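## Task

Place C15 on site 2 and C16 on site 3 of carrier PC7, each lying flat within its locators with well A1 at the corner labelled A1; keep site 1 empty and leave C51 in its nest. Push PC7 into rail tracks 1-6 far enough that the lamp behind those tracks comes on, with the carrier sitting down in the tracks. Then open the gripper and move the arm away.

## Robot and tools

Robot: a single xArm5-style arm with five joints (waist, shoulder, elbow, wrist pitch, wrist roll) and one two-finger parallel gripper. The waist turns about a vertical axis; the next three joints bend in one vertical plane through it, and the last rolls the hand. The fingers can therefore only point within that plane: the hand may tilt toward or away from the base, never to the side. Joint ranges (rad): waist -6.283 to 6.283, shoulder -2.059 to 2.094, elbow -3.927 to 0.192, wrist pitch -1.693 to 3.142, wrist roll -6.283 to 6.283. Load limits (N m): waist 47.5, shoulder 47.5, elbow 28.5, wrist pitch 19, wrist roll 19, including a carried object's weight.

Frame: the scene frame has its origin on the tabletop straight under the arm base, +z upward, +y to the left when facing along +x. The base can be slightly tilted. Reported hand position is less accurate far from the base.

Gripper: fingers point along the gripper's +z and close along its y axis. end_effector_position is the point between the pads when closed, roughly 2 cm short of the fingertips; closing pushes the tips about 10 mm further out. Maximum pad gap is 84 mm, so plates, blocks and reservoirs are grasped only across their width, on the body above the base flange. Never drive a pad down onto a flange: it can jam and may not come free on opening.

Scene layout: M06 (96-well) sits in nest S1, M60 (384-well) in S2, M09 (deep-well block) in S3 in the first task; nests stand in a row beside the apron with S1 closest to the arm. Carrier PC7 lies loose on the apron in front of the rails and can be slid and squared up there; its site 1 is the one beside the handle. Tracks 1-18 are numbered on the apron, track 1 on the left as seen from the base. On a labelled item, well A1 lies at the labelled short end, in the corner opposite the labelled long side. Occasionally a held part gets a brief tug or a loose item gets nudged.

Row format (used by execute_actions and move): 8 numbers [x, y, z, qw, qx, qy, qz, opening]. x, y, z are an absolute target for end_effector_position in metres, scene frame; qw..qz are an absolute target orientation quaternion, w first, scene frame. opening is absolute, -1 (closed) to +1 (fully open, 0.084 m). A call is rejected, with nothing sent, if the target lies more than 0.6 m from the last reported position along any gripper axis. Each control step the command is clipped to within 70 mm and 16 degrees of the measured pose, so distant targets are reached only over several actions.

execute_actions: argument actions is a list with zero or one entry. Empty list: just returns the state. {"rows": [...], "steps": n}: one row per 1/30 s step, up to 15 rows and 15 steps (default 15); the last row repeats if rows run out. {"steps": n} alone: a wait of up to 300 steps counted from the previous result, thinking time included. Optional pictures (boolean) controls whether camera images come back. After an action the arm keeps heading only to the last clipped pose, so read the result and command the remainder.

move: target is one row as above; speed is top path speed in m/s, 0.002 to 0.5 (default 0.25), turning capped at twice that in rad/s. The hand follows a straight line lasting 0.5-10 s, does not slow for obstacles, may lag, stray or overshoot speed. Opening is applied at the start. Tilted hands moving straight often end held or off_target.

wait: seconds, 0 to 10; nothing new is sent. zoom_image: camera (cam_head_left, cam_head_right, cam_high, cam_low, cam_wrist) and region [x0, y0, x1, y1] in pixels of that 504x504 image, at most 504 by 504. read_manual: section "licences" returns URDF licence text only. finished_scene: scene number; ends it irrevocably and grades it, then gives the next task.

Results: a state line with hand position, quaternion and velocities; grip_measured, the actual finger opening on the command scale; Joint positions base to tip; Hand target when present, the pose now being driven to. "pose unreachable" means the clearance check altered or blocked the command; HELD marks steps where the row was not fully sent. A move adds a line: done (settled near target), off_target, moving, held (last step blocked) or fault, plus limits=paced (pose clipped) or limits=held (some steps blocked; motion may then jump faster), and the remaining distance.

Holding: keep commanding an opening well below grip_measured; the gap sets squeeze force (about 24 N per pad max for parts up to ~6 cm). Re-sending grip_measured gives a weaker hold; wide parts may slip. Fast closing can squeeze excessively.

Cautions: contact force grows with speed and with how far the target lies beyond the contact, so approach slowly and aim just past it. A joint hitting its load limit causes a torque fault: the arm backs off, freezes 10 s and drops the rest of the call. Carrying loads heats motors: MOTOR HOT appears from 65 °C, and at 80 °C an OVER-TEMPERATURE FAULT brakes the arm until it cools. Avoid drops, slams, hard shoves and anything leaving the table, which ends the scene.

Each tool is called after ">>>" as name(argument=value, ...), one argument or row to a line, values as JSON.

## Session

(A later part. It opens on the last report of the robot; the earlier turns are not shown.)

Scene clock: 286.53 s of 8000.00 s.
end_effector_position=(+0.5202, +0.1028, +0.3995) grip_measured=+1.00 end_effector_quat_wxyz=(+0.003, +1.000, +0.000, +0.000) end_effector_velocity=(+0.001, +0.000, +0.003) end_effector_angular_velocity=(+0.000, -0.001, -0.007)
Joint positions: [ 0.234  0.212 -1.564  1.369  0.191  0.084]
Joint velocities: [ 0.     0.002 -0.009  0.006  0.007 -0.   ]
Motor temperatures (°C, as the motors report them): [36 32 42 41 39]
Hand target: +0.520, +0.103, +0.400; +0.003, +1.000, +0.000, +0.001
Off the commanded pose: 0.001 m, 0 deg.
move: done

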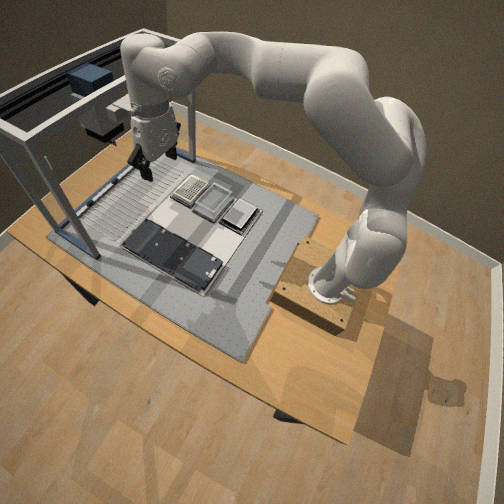

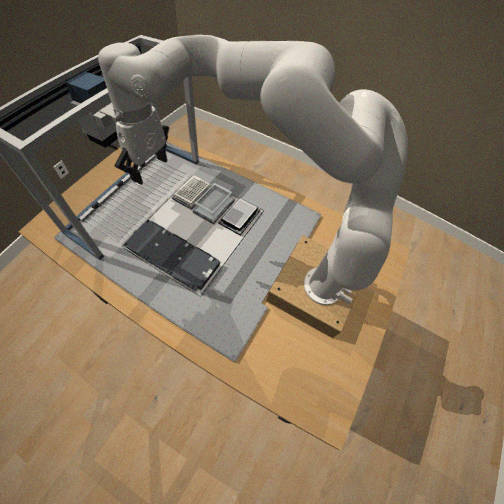

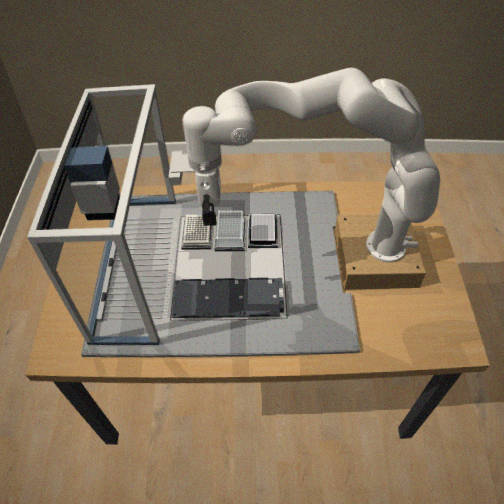

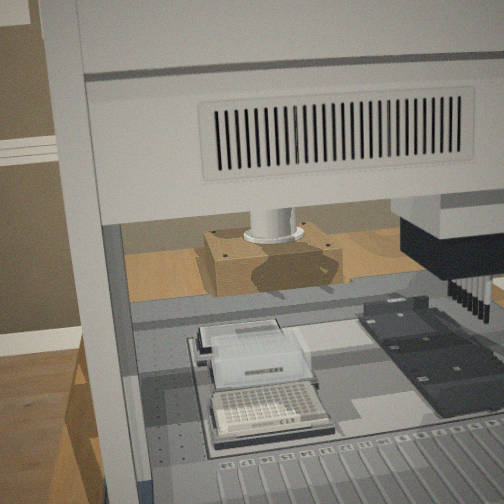

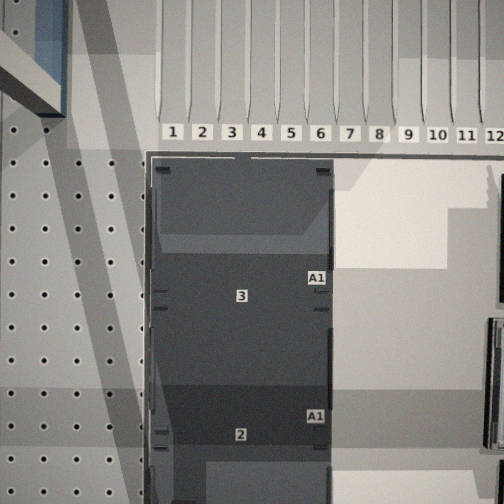

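>>> move(
  target=[0.6036,-0.133,0.13,0,0.7071,0.7071,0,1],
)

>>> move(
  target=[0.6036,-0.133,0.076,0,0.7071,0.7071,0,1],
  speed=0.05,
)

>>> move(
  target=[0.6036,-0.133,0.076,0,0.7071,0.7071,0,0.5],
)

>>> move(
  target=[0.6036,-0.133,0.12,0,0.7071,0.7071,0,0.5],
  speed=0.06,
)

>>> move(
  target=[0.504,0.1355,0.12,0,0.7071,0.7071,0,0.5],
  speed=0.15,
)

>>> move(
  target=[0.504,0.1355,0.082,0,0.7071,0.7071,0,0.5],
  speed=0.04,
)

Scene clock: 299.33 s of 8000.00 s.
end_effector_position=(+0.6033, -0.1327, +0.1305) grip_measured=+1.00 end_effector_quat_wxyz=(+0.000, +0.707, +0.707, +0.001) end_effector_velocity=(-0.002, -0.001, -0.003) end_effector_angular_velocity=(+0.002, +0.007, +0.002)
Joint positions: [-0.174  0.778 -1.628  0.866 -1.787  0.084]
Joint velocities: [-0.002  0.006 -0.001  0.003 -0.004  0.   ]
Motor temperatures (°C, as the motors report them): [36 32 43 41 39]
Hand target: +0.603, -0.133, +0.130; -0.000, +0.707, +0.707, +0.000
Off the commanded pose: 0.001 m, 0 deg.
After step 90, 6.17 s passed at rest.
move: done

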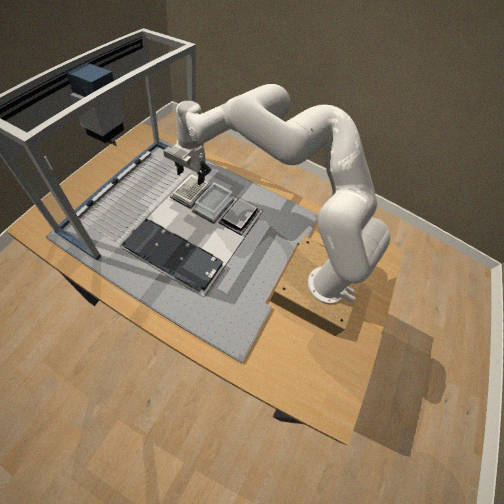

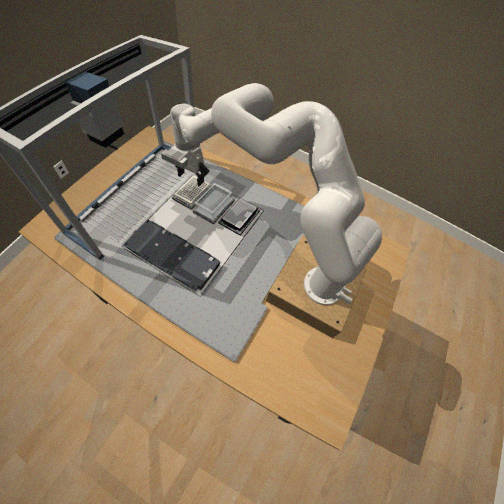

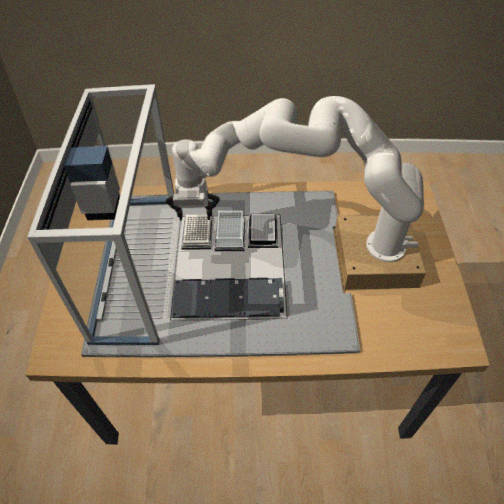

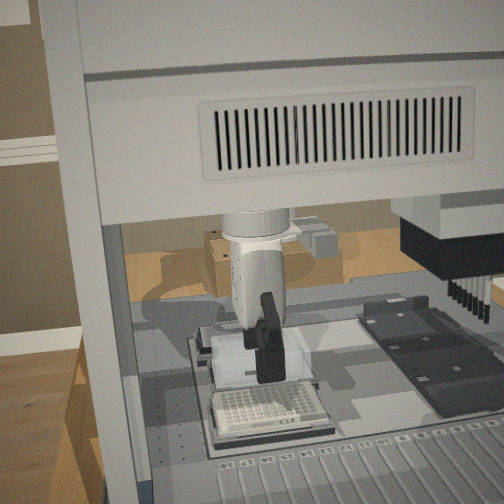

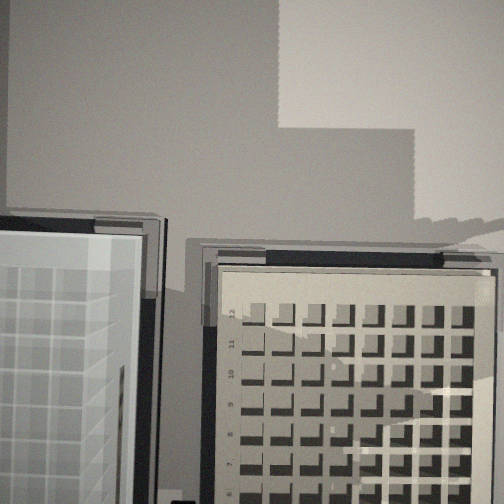

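Scene clock: 300.77 s of 8000.00 s.
end_effector_position=(+0.6038, -0.1330, +0.0764) grip_measured=+1.00 end_effector_quat_wxyz=(-0.000, +0.707, +0.707, +0.001) end_effector_velocity=(+0.002, -0.001, +0.001) end_effector_angular_velocity=(-0.002, -0.007, +0.000)
Joint positions: [-0.175  0.885 -1.643  0.775 -1.788  0.084]
Joint velocities: [-0.     0.    -0.003 -0.004 -0.    -0.   ]
Motor temperatures (°C, as the motors report them): [36 32 43 41 39]
Hand target: +0.604, -0.133, +0.076; -0.000, +0.707, +0.707, +0.000
Off the commanded pose: 0.000 m, 0 deg.
move: done

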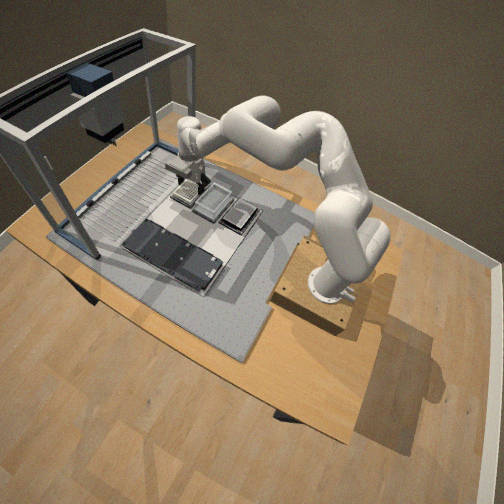

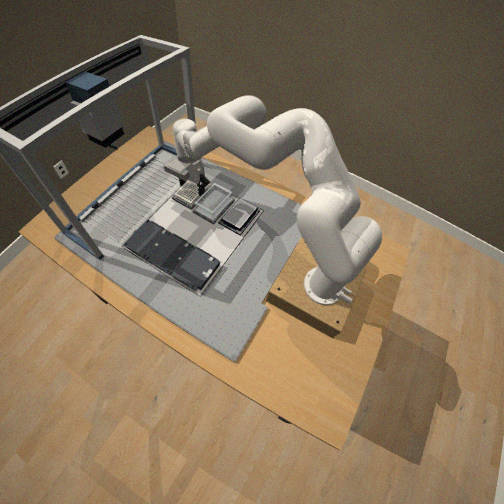

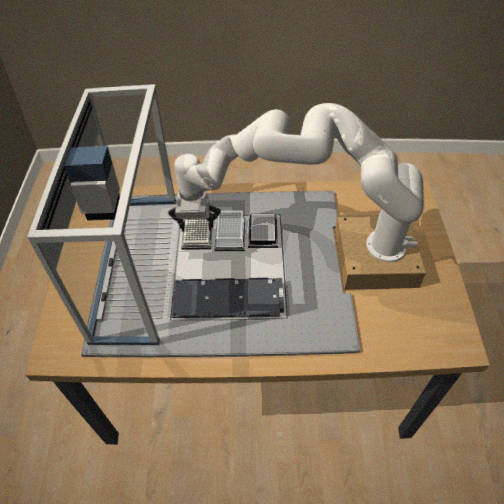

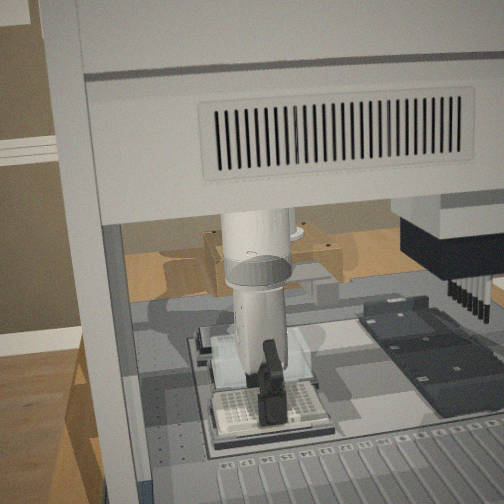

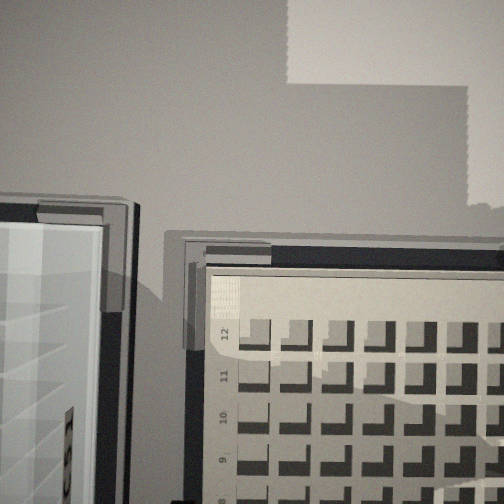

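Scene clock: 301.47 s of 8000.00 s.
end_effector_position=(+0.6038, -0.1330, +0.0765) grip_measured=+0.90 end_effector_quat_wxyz=(-0.000, +0.707, +0.707, +0.001) end_effector_velocity=(-0.000, -0.000, -0.000) end_effector_angular_velocity=(+0.000, +0.000, +0.000)
Joint positions: [-0.175  0.885 -1.644  0.775 -1.788  0.081]
Joint velocities: [-0.     0.001 -0.    -0.001 -0.     0.   ]
Motor temperatures (°C, as the motors report them): [36 32 42 41 39]
Hand target: +0.604, -0.133, +0.076; -0.000, +0.707, +0.707, +0.000
Off the commanded pose: 0.001 m, 0 deg.
move: done

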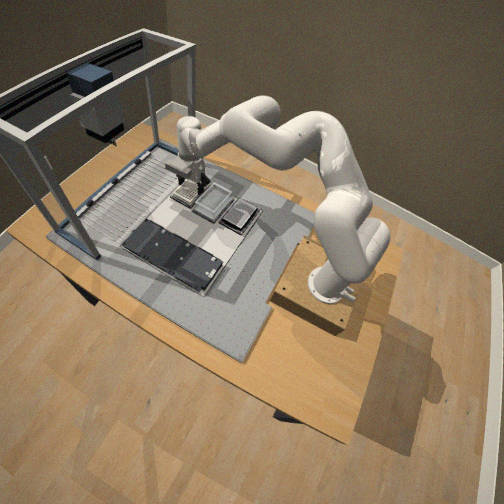

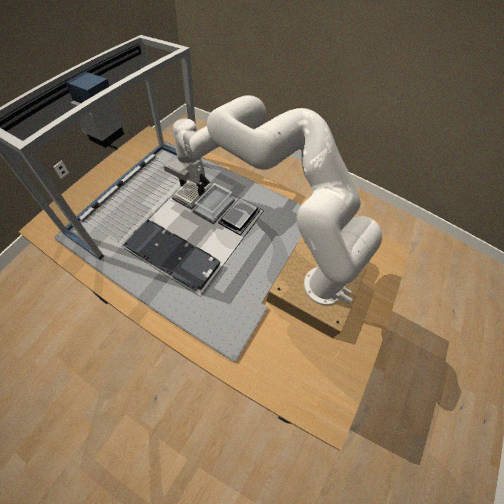

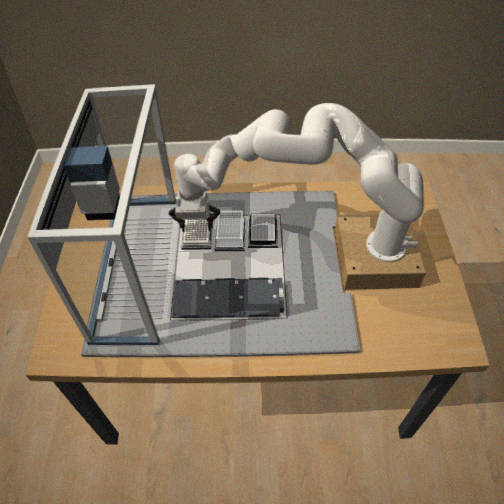

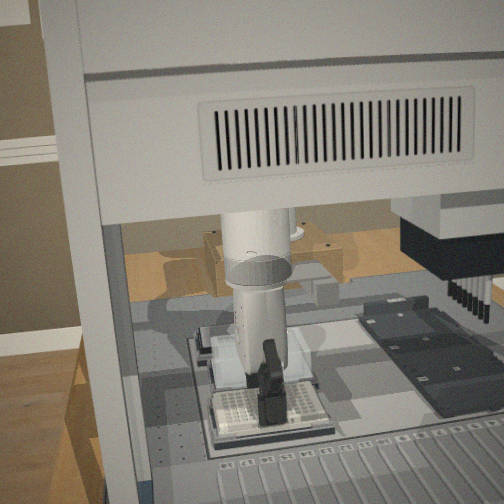

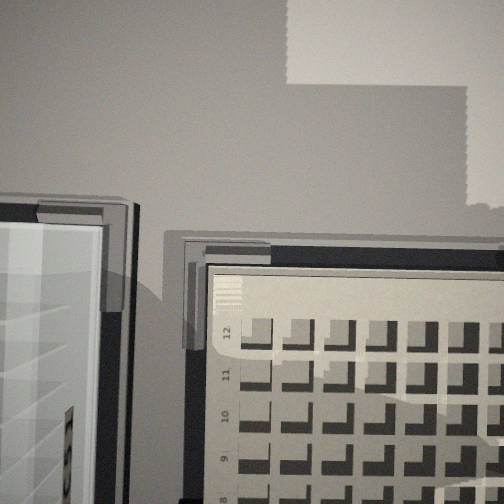

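Scene clock: 302.53 s of 8000.00 s.
end_effector_position=(+0.6034, -0.1330, +0.1195) grip_measured=+0.89 end_effector_quat_wxyz=(-0.001, +0.707, +0.707, +0.000) end_effector_velocity=(-0.003, +0.001, -0.002) end_effector_angular_velocity=(+0.002, +0.009, -0.001)
Joint positions: [-0.175  0.799 -1.631  0.849 -1.788  0.08 ]
Joint velocities: [ 0.     0.     0.005  0.005  0.001 -0.   ]
Motor temperatures (°C, as the motors report them): [36 32 42 41 39]
Hand target: +0.604, -0.133, +0.120; -0.000, +0.707, +0.707, +0.000
Off the commanded pose: 0.001 m, 0 deg.
move: done

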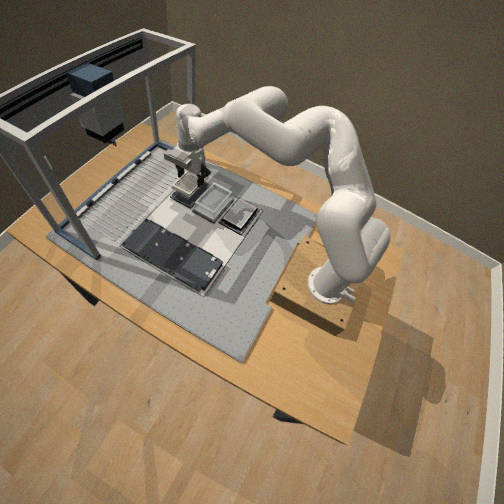

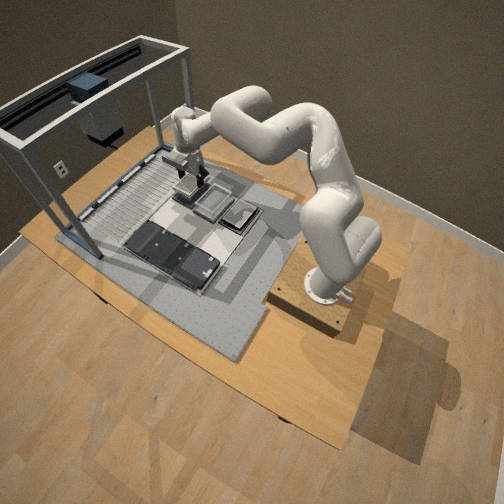

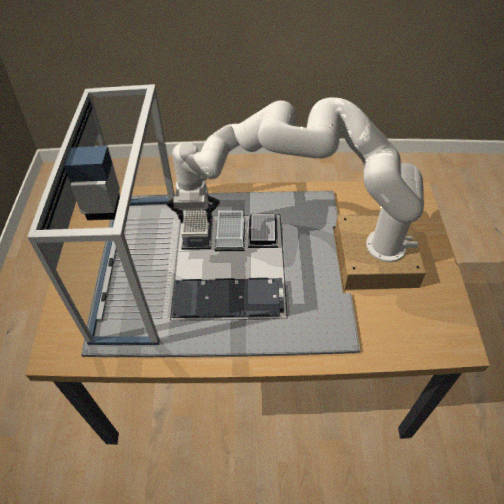

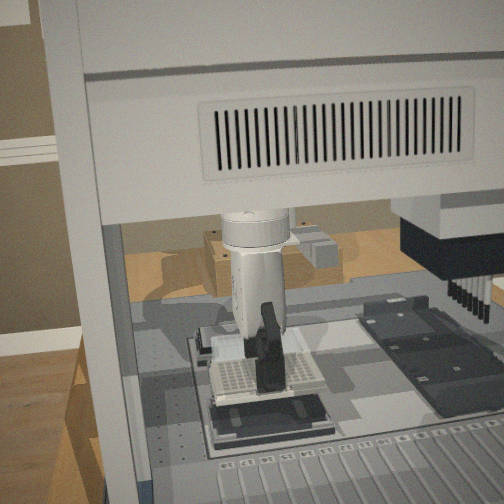

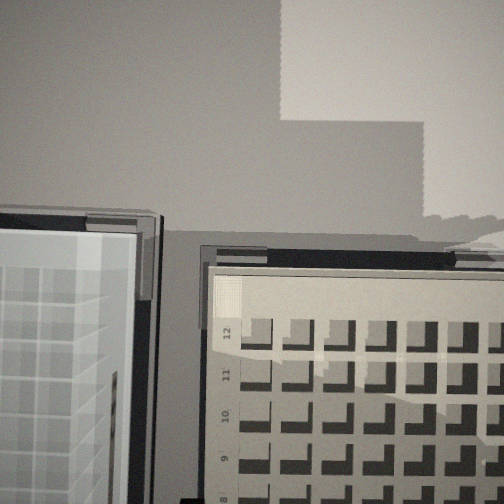

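Scene clock: 304.87 s of 8000.00 s.
end_effector_position=(+0.5046, +0.1349, +0.1201) grip_measured=+0.89 end_effector_quat_wxyz=(+0.003, +0.707, +0.707, -0.002) end_effector_velocity=(-0.000, +0.002, +0.000) end_effector_angular_velocity=(+0.000, -0.001, -0.001)
Joint positions: [ 0.303  0.516 -1.142  0.643 -1.309  0.08 ]
Joint velocities: [ 0.004 -0.001  0.001 -0.002  0.004  0.   ]
Motor temperatures (°C, as the motors report them): [36 32 42 41 39]
Hand target: +0.504, +0.135, +0.120; +0.003, +0.707, +0.707, -0.002
Off the commanded pose: 0.001 m, 0 deg.
move: done

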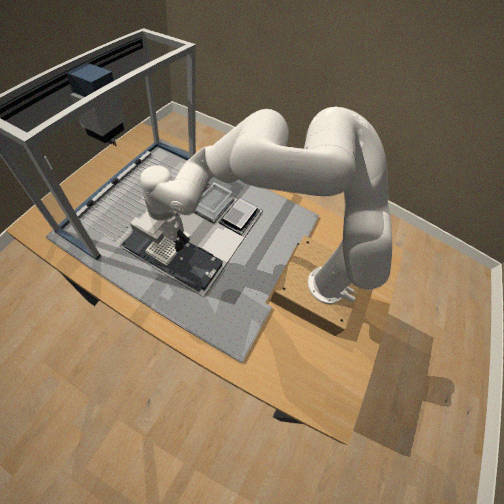

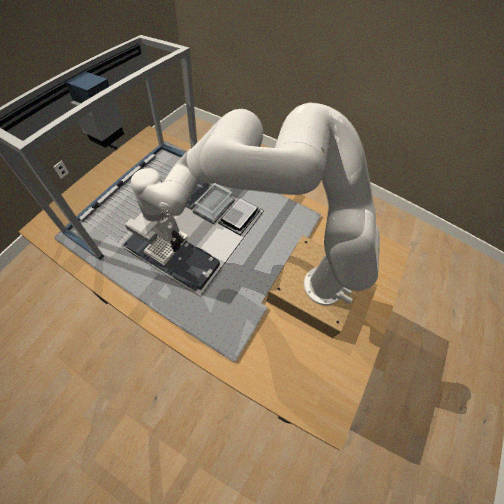

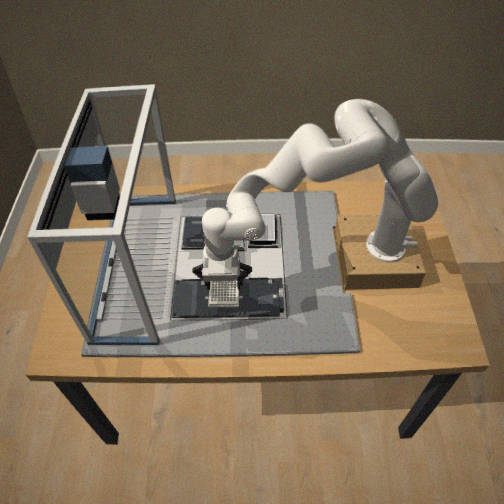

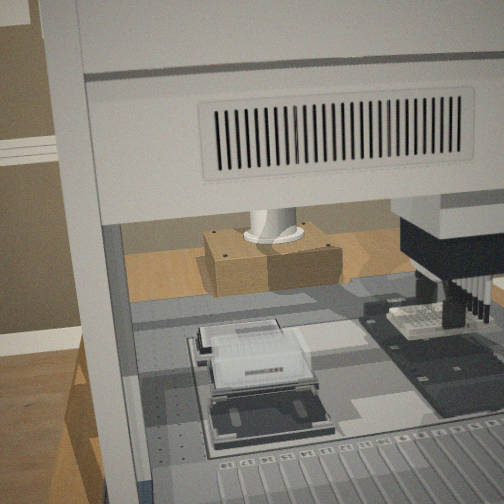

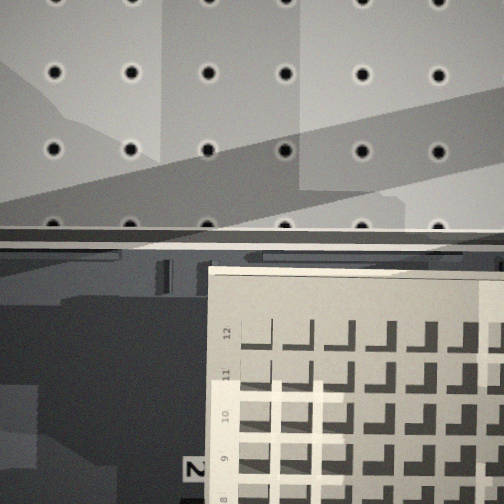

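Scene clock: 306.17 s of 8000.00 s.
end_effector_position=(+0.5041, +0.1355, +0.0822) grip_measured=+0.89 end_effector_quat_wxyz=(+0.003, +0.707, +0.707, -0.002) end_effector_velocity=(+0.001, +0.000, +0.000) end_effector_angular_velocity=(+0.001, -0.003, +0.001)
Joint positions: [ 0.305  0.603 -1.149  0.561 -1.308  0.08 ]
Joint velocities: [ 0.     0.001 -0.002 -0.002 -0.001  0.   ]
Motor temperatures (°C, as the motors report them): [36 32 42 41 39]
Hand target: +0.504, +0.135, +0.082; +0.003, +0.707, +0.707, -0.002
Off the commanded pose: 0.000 m, 0 deg.
move: done

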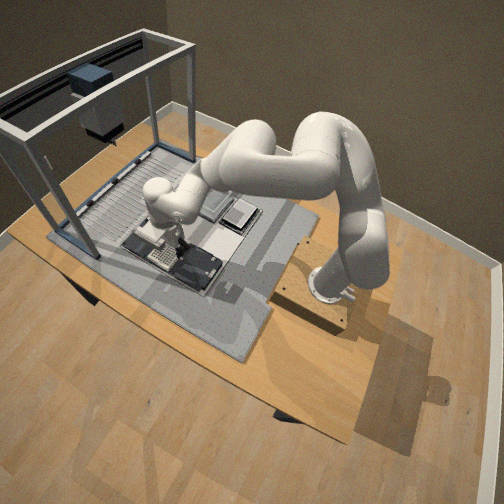

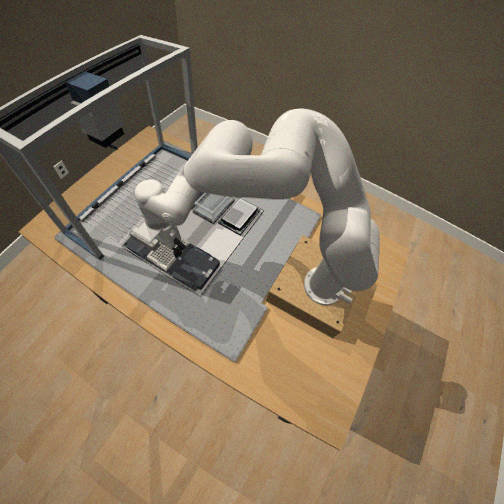

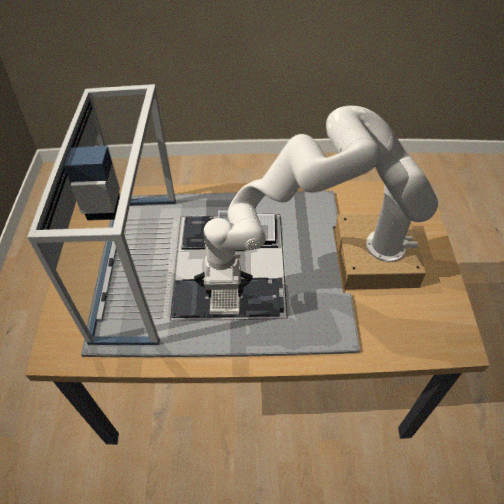

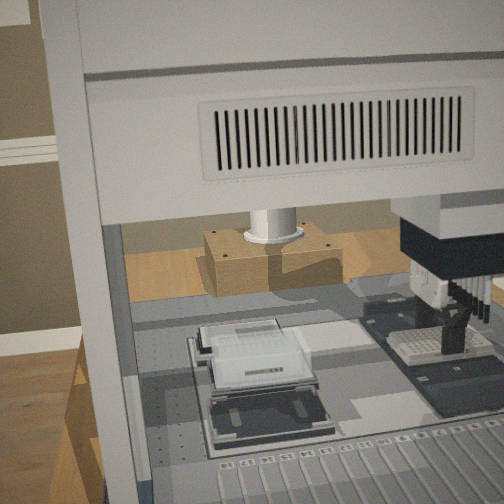

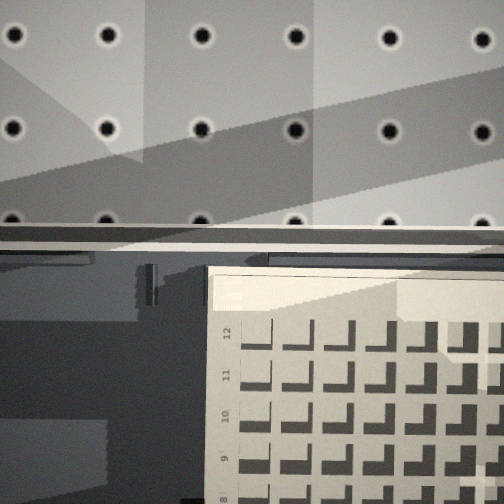

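>>> move(
  target=[0.504,0.1355,0.070,0,0.7071,0.7071,0,0.5],
  speed=0.015,
)

>>> move(
  target=[0.504,0.1355,0.070,0,0.7071,0.7071,0,1],
)

>>> move(
  target=[0.504,0.1355,0.13,0,0.7071,0.7071,0,1],
  speed=0.05,
)

>>> move(
  target=[0.388,-0.133,0.14,0,0.7071,0.7071,0,1],
)

>>> move(
  target=[0.388,-0.133,0.085,0,0.7071,0.7071,0,1],
  speed=0.06,
)

Scene clock: 311.63 s of 8000.00 s.
end_effector_position=(+0.5053, +0.1359, +0.0715) grip_measured=+0.93 end_effector_quat_wxyz=(+0.004, +0.707, +0.707, -0.000) end_effector_velocity=(-0.001, -0.000, -0.004) end_effector_angular_velocity=(-0.001, +0.004, +0.001)
Joint positions: [ 0.306  0.632 -1.156  0.536 -1.307  0.082]
Joint velocities: [ 0.     0.009 -0.    -0.005 -0.001 -0.002]
Motor temperatures (°C, as the motors report them): [36 32 41 40 39]
Hand target: +0.504, +0.135, +0.070; +0.003, +0.707, +0.707, -0.002
Off the commanded pose: 0.002 m, 0 deg.
After step 90, 1.33 s passed at rest.
move: done

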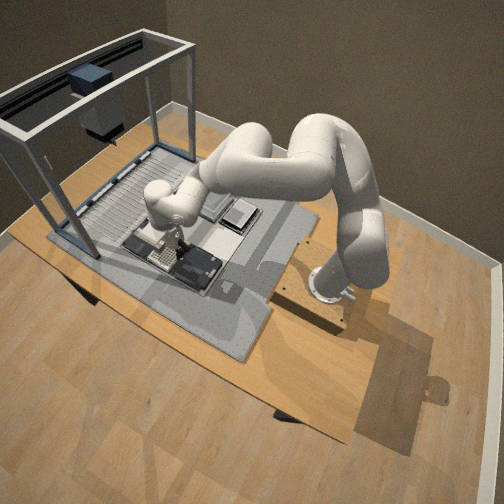

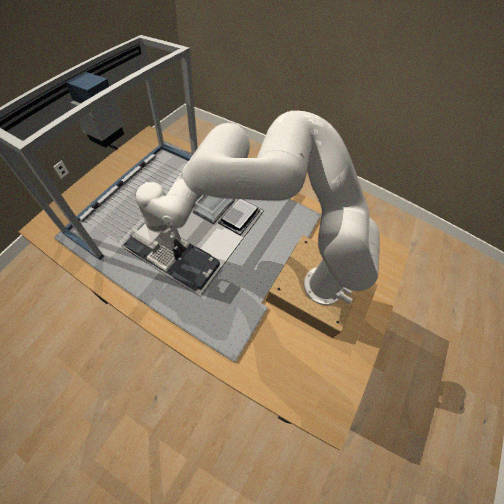

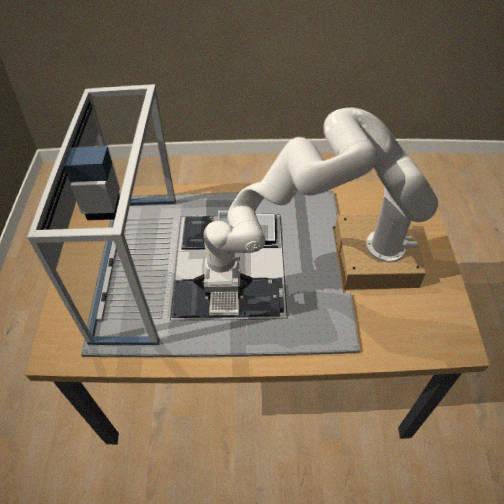

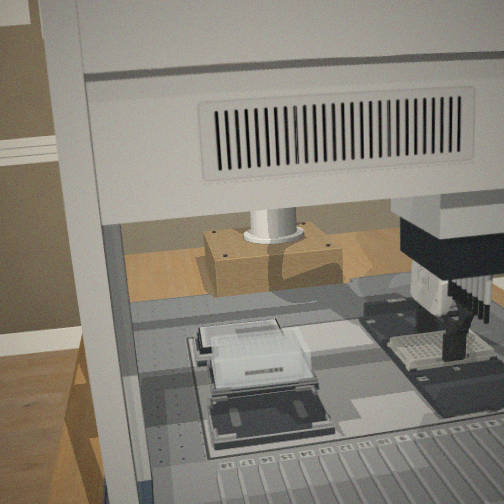

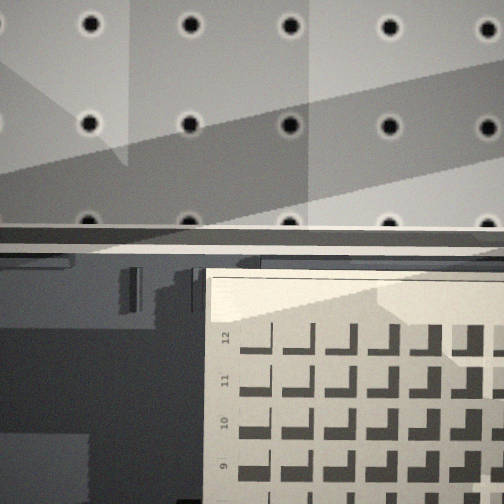

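Scene clock: 312.33 s of 8000.00 s.
end_effector_position=(+0.5030, +0.1353, +0.0691) grip_measured=+1.00 end_effector_quat_wxyz=(+0.002, +0.707, +0.707, -0.003) end_effector_velocity=(+0.001, +0.000, +0.002) end_effector_angular_velocity=(+0.001, -0.003, +0.001)
Joint positions: [ 0.306  0.634 -1.153  0.538 -1.308  0.084]
Joint velocities: [ 0.    -0.003 -0.001 -0.    -0.001  0.   ]
Motor temperatures (°C, as the motors report them): [36 32 41 40 39]
Hand target: +0.504, +0.135, +0.070; +0.003, +0.707, +0.707, -0.002
Off the commanded pose: 0.001 m, 0 deg.
move: done

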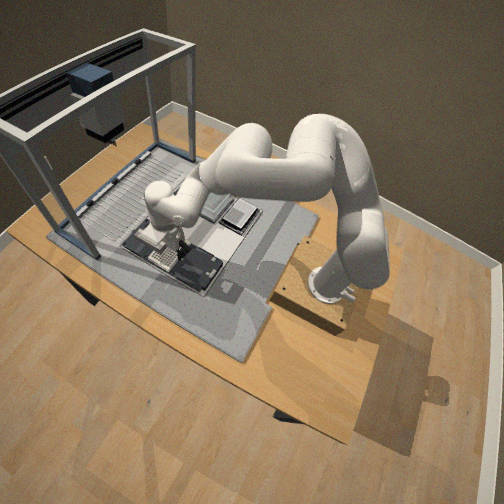

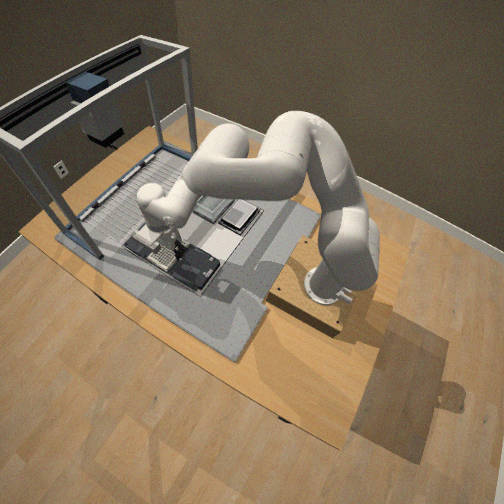

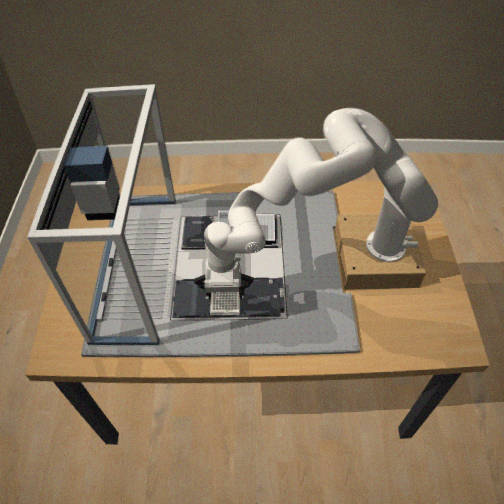

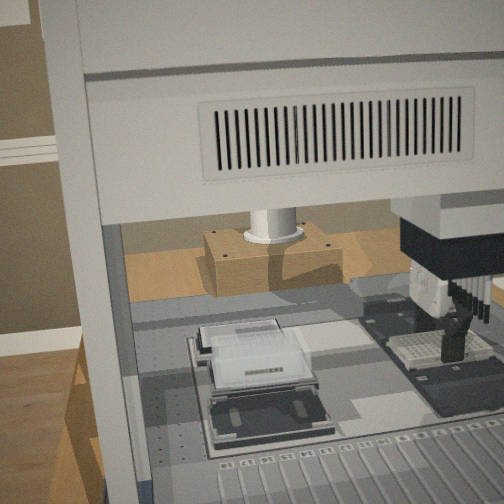

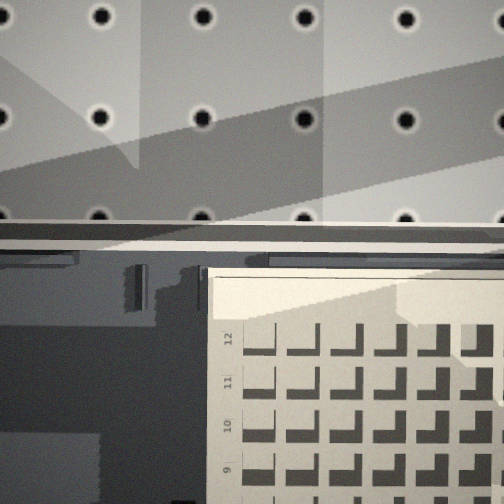

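Scene clock: 313.90 s of 8000.00 s.
end_effector_position=(+0.5039, +0.1355, +0.1297) grip_measured=+1.00 end_effector_quat_wxyz=(+0.003, +0.707, +0.707, -0.002) end_effector_velocity=(-0.002, -0.000, -0.000) end_effector_angular_velocity=(-0.001, +0.005, -0.000)
Joint positions: [ 0.305  0.493 -1.14   0.664 -1.308  0.084]
Joint velocities: [-0.    -0.001  0.002  0.004 -0.    -0.   ]
Motor temperatures (°C, as the motors report them): [36 32 41 40 39]
Hand target: +0.504, +0.136, +0.130; +0.003, +0.707, +0.707, -0.002
Off the commanded pose: 0.000 m, 0 deg.
move: done

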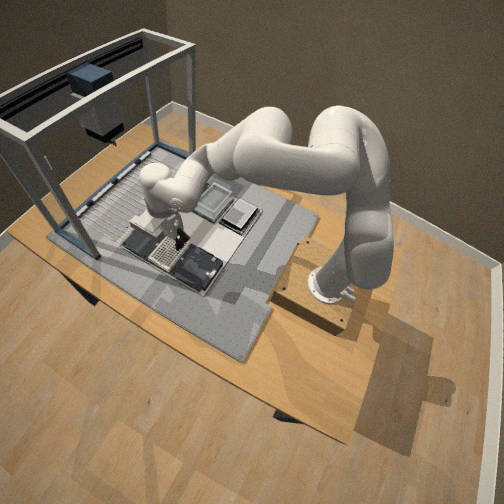

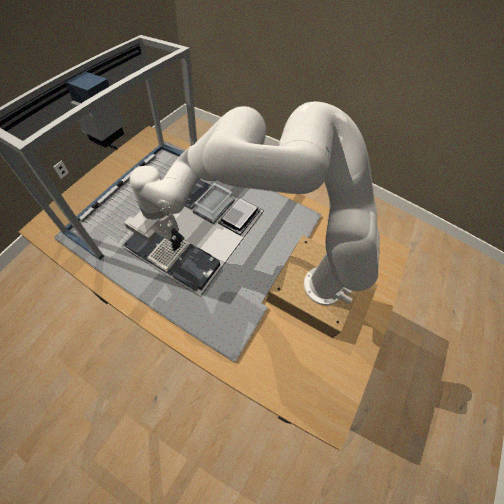

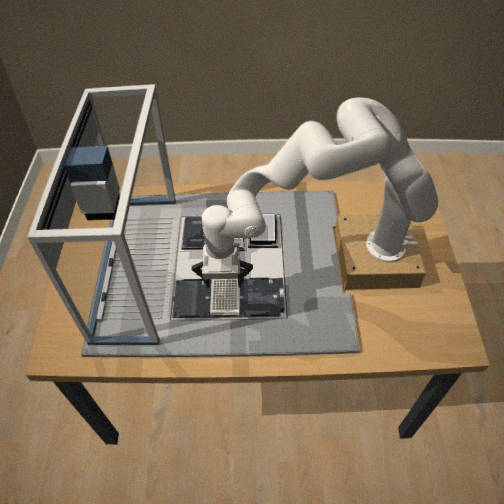

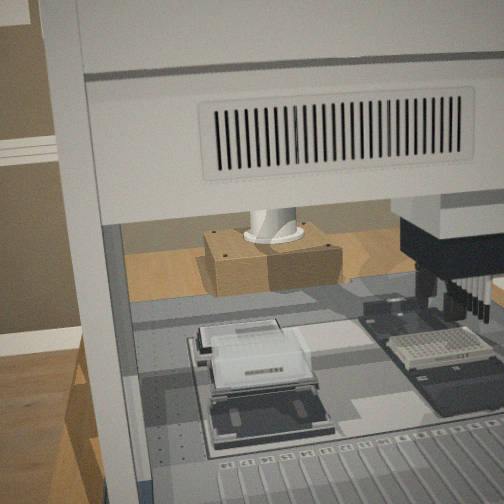

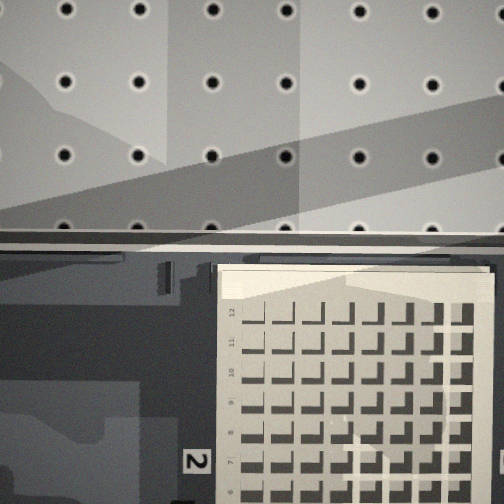

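Scene clock: 315.60 s of 8000.00 s.
end_effector_position=(+0.3877, -0.1320, +0.1400) grip_measured=+1.00 end_effector_quat_wxyz=(-0.001, +0.707, +0.707, +0.001) end_effector_velocity=(-0.000, -0.002, +0.000) end_effector_angular_velocity=(-0.000, -0.002, -0.002)
Joint positions: [-0.286  0.176 -0.69   0.532 -1.899  0.084]
Joint velocities: [-0.005 -0.001  0.001 -0.002 -0.003 -0.   ]
Motor temperatures (°C, as the motors report them): [36 32 41 40 39]
Hand target: +0.388, -0.132, +0.140; -0.001, +0.707, +0.707, +0.001
Off the commanded pose: 0.001 m, 0 deg.
move: done

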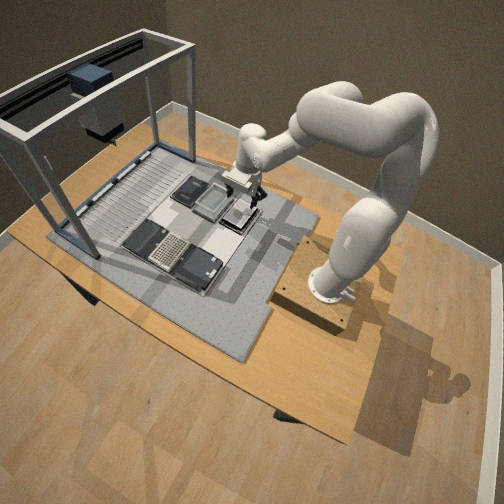

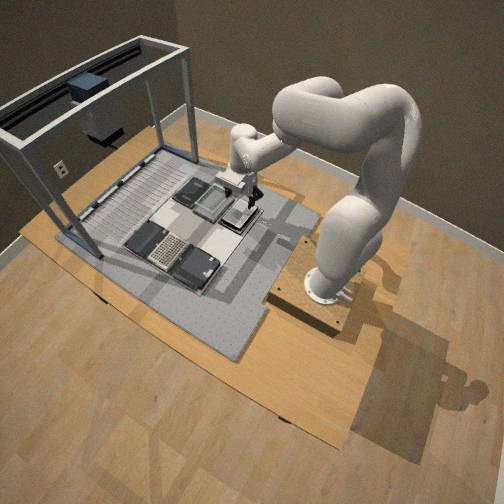

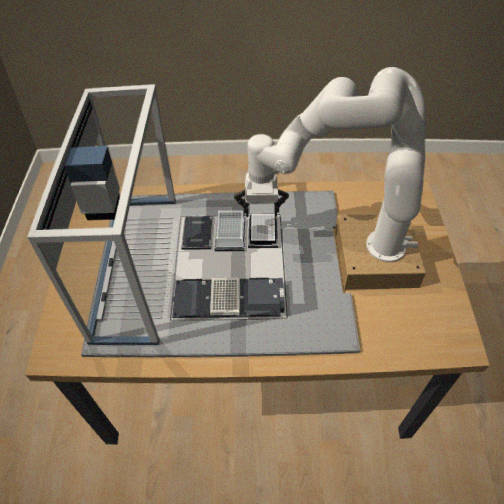

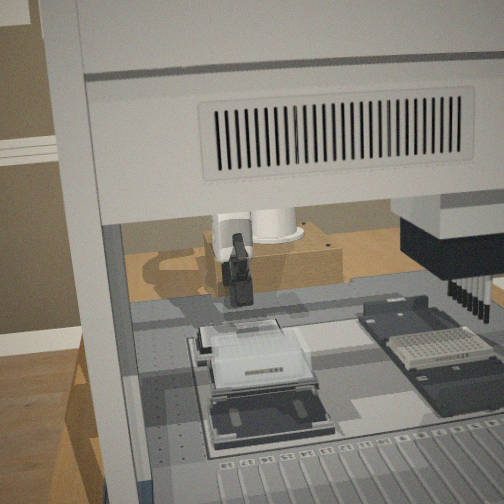

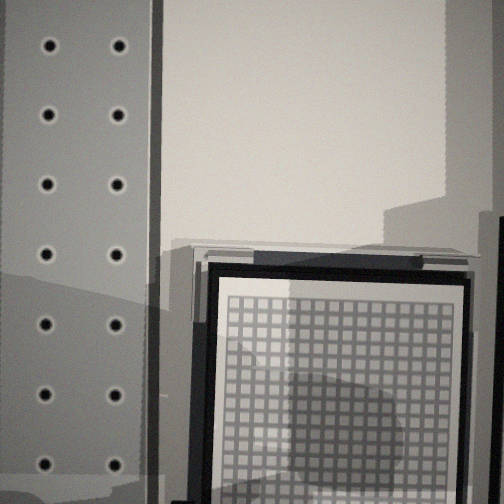

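Scene clock: 316.90 s of 8000.00 s.
end_effector_position=(+0.3882, -0.1330, +0.0853) grip_measured=+1.00 end_effector_quat_wxyz=(-0.000, +0.707, +0.707, +0.001) end_effector_velocity=(+0.000, -0.000, -0.001) end_effector_angular_velocity=(-0.000, -0.001, -0.001)
Joint positions: [-0.288  0.344 -0.699  0.372 -1.901  0.084]
Joint velocities: [ 0.     0.003 -0.    -0.004  0.001 -0.   ]
Motor temperatures (°C, as the motors report them): [36 32 41 40 39]
Hand target: +0.388, -0.133, +0.085; -0.001, +0.707, +0.707, +0.001
Off the commanded pose: 0.000 m, 0 deg.
move: done

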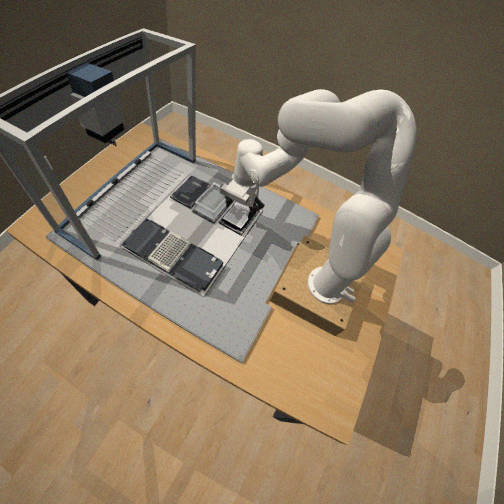

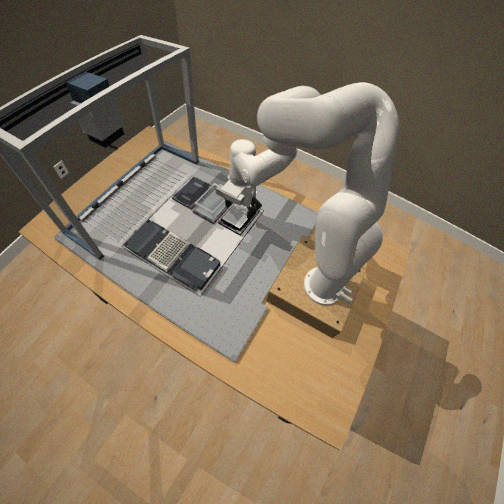

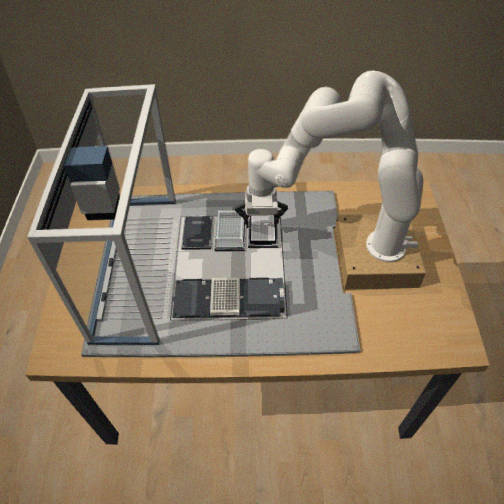

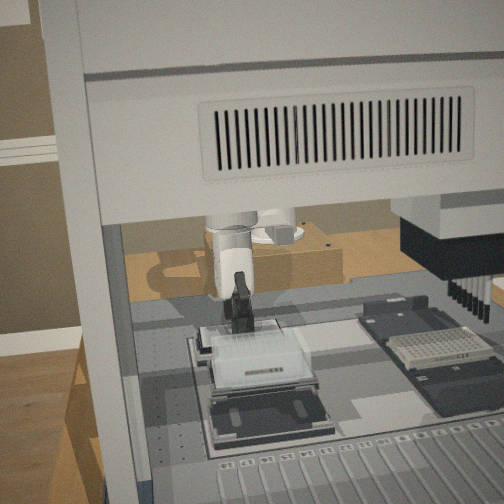

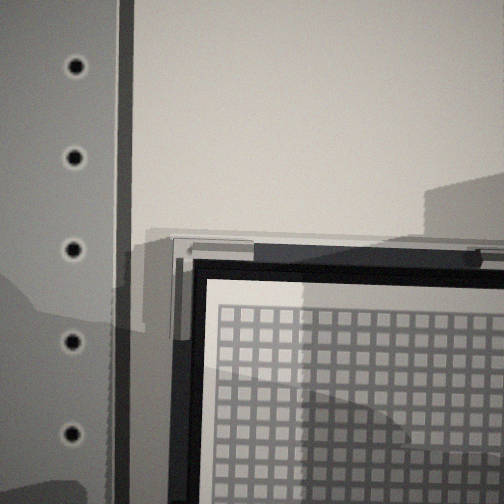

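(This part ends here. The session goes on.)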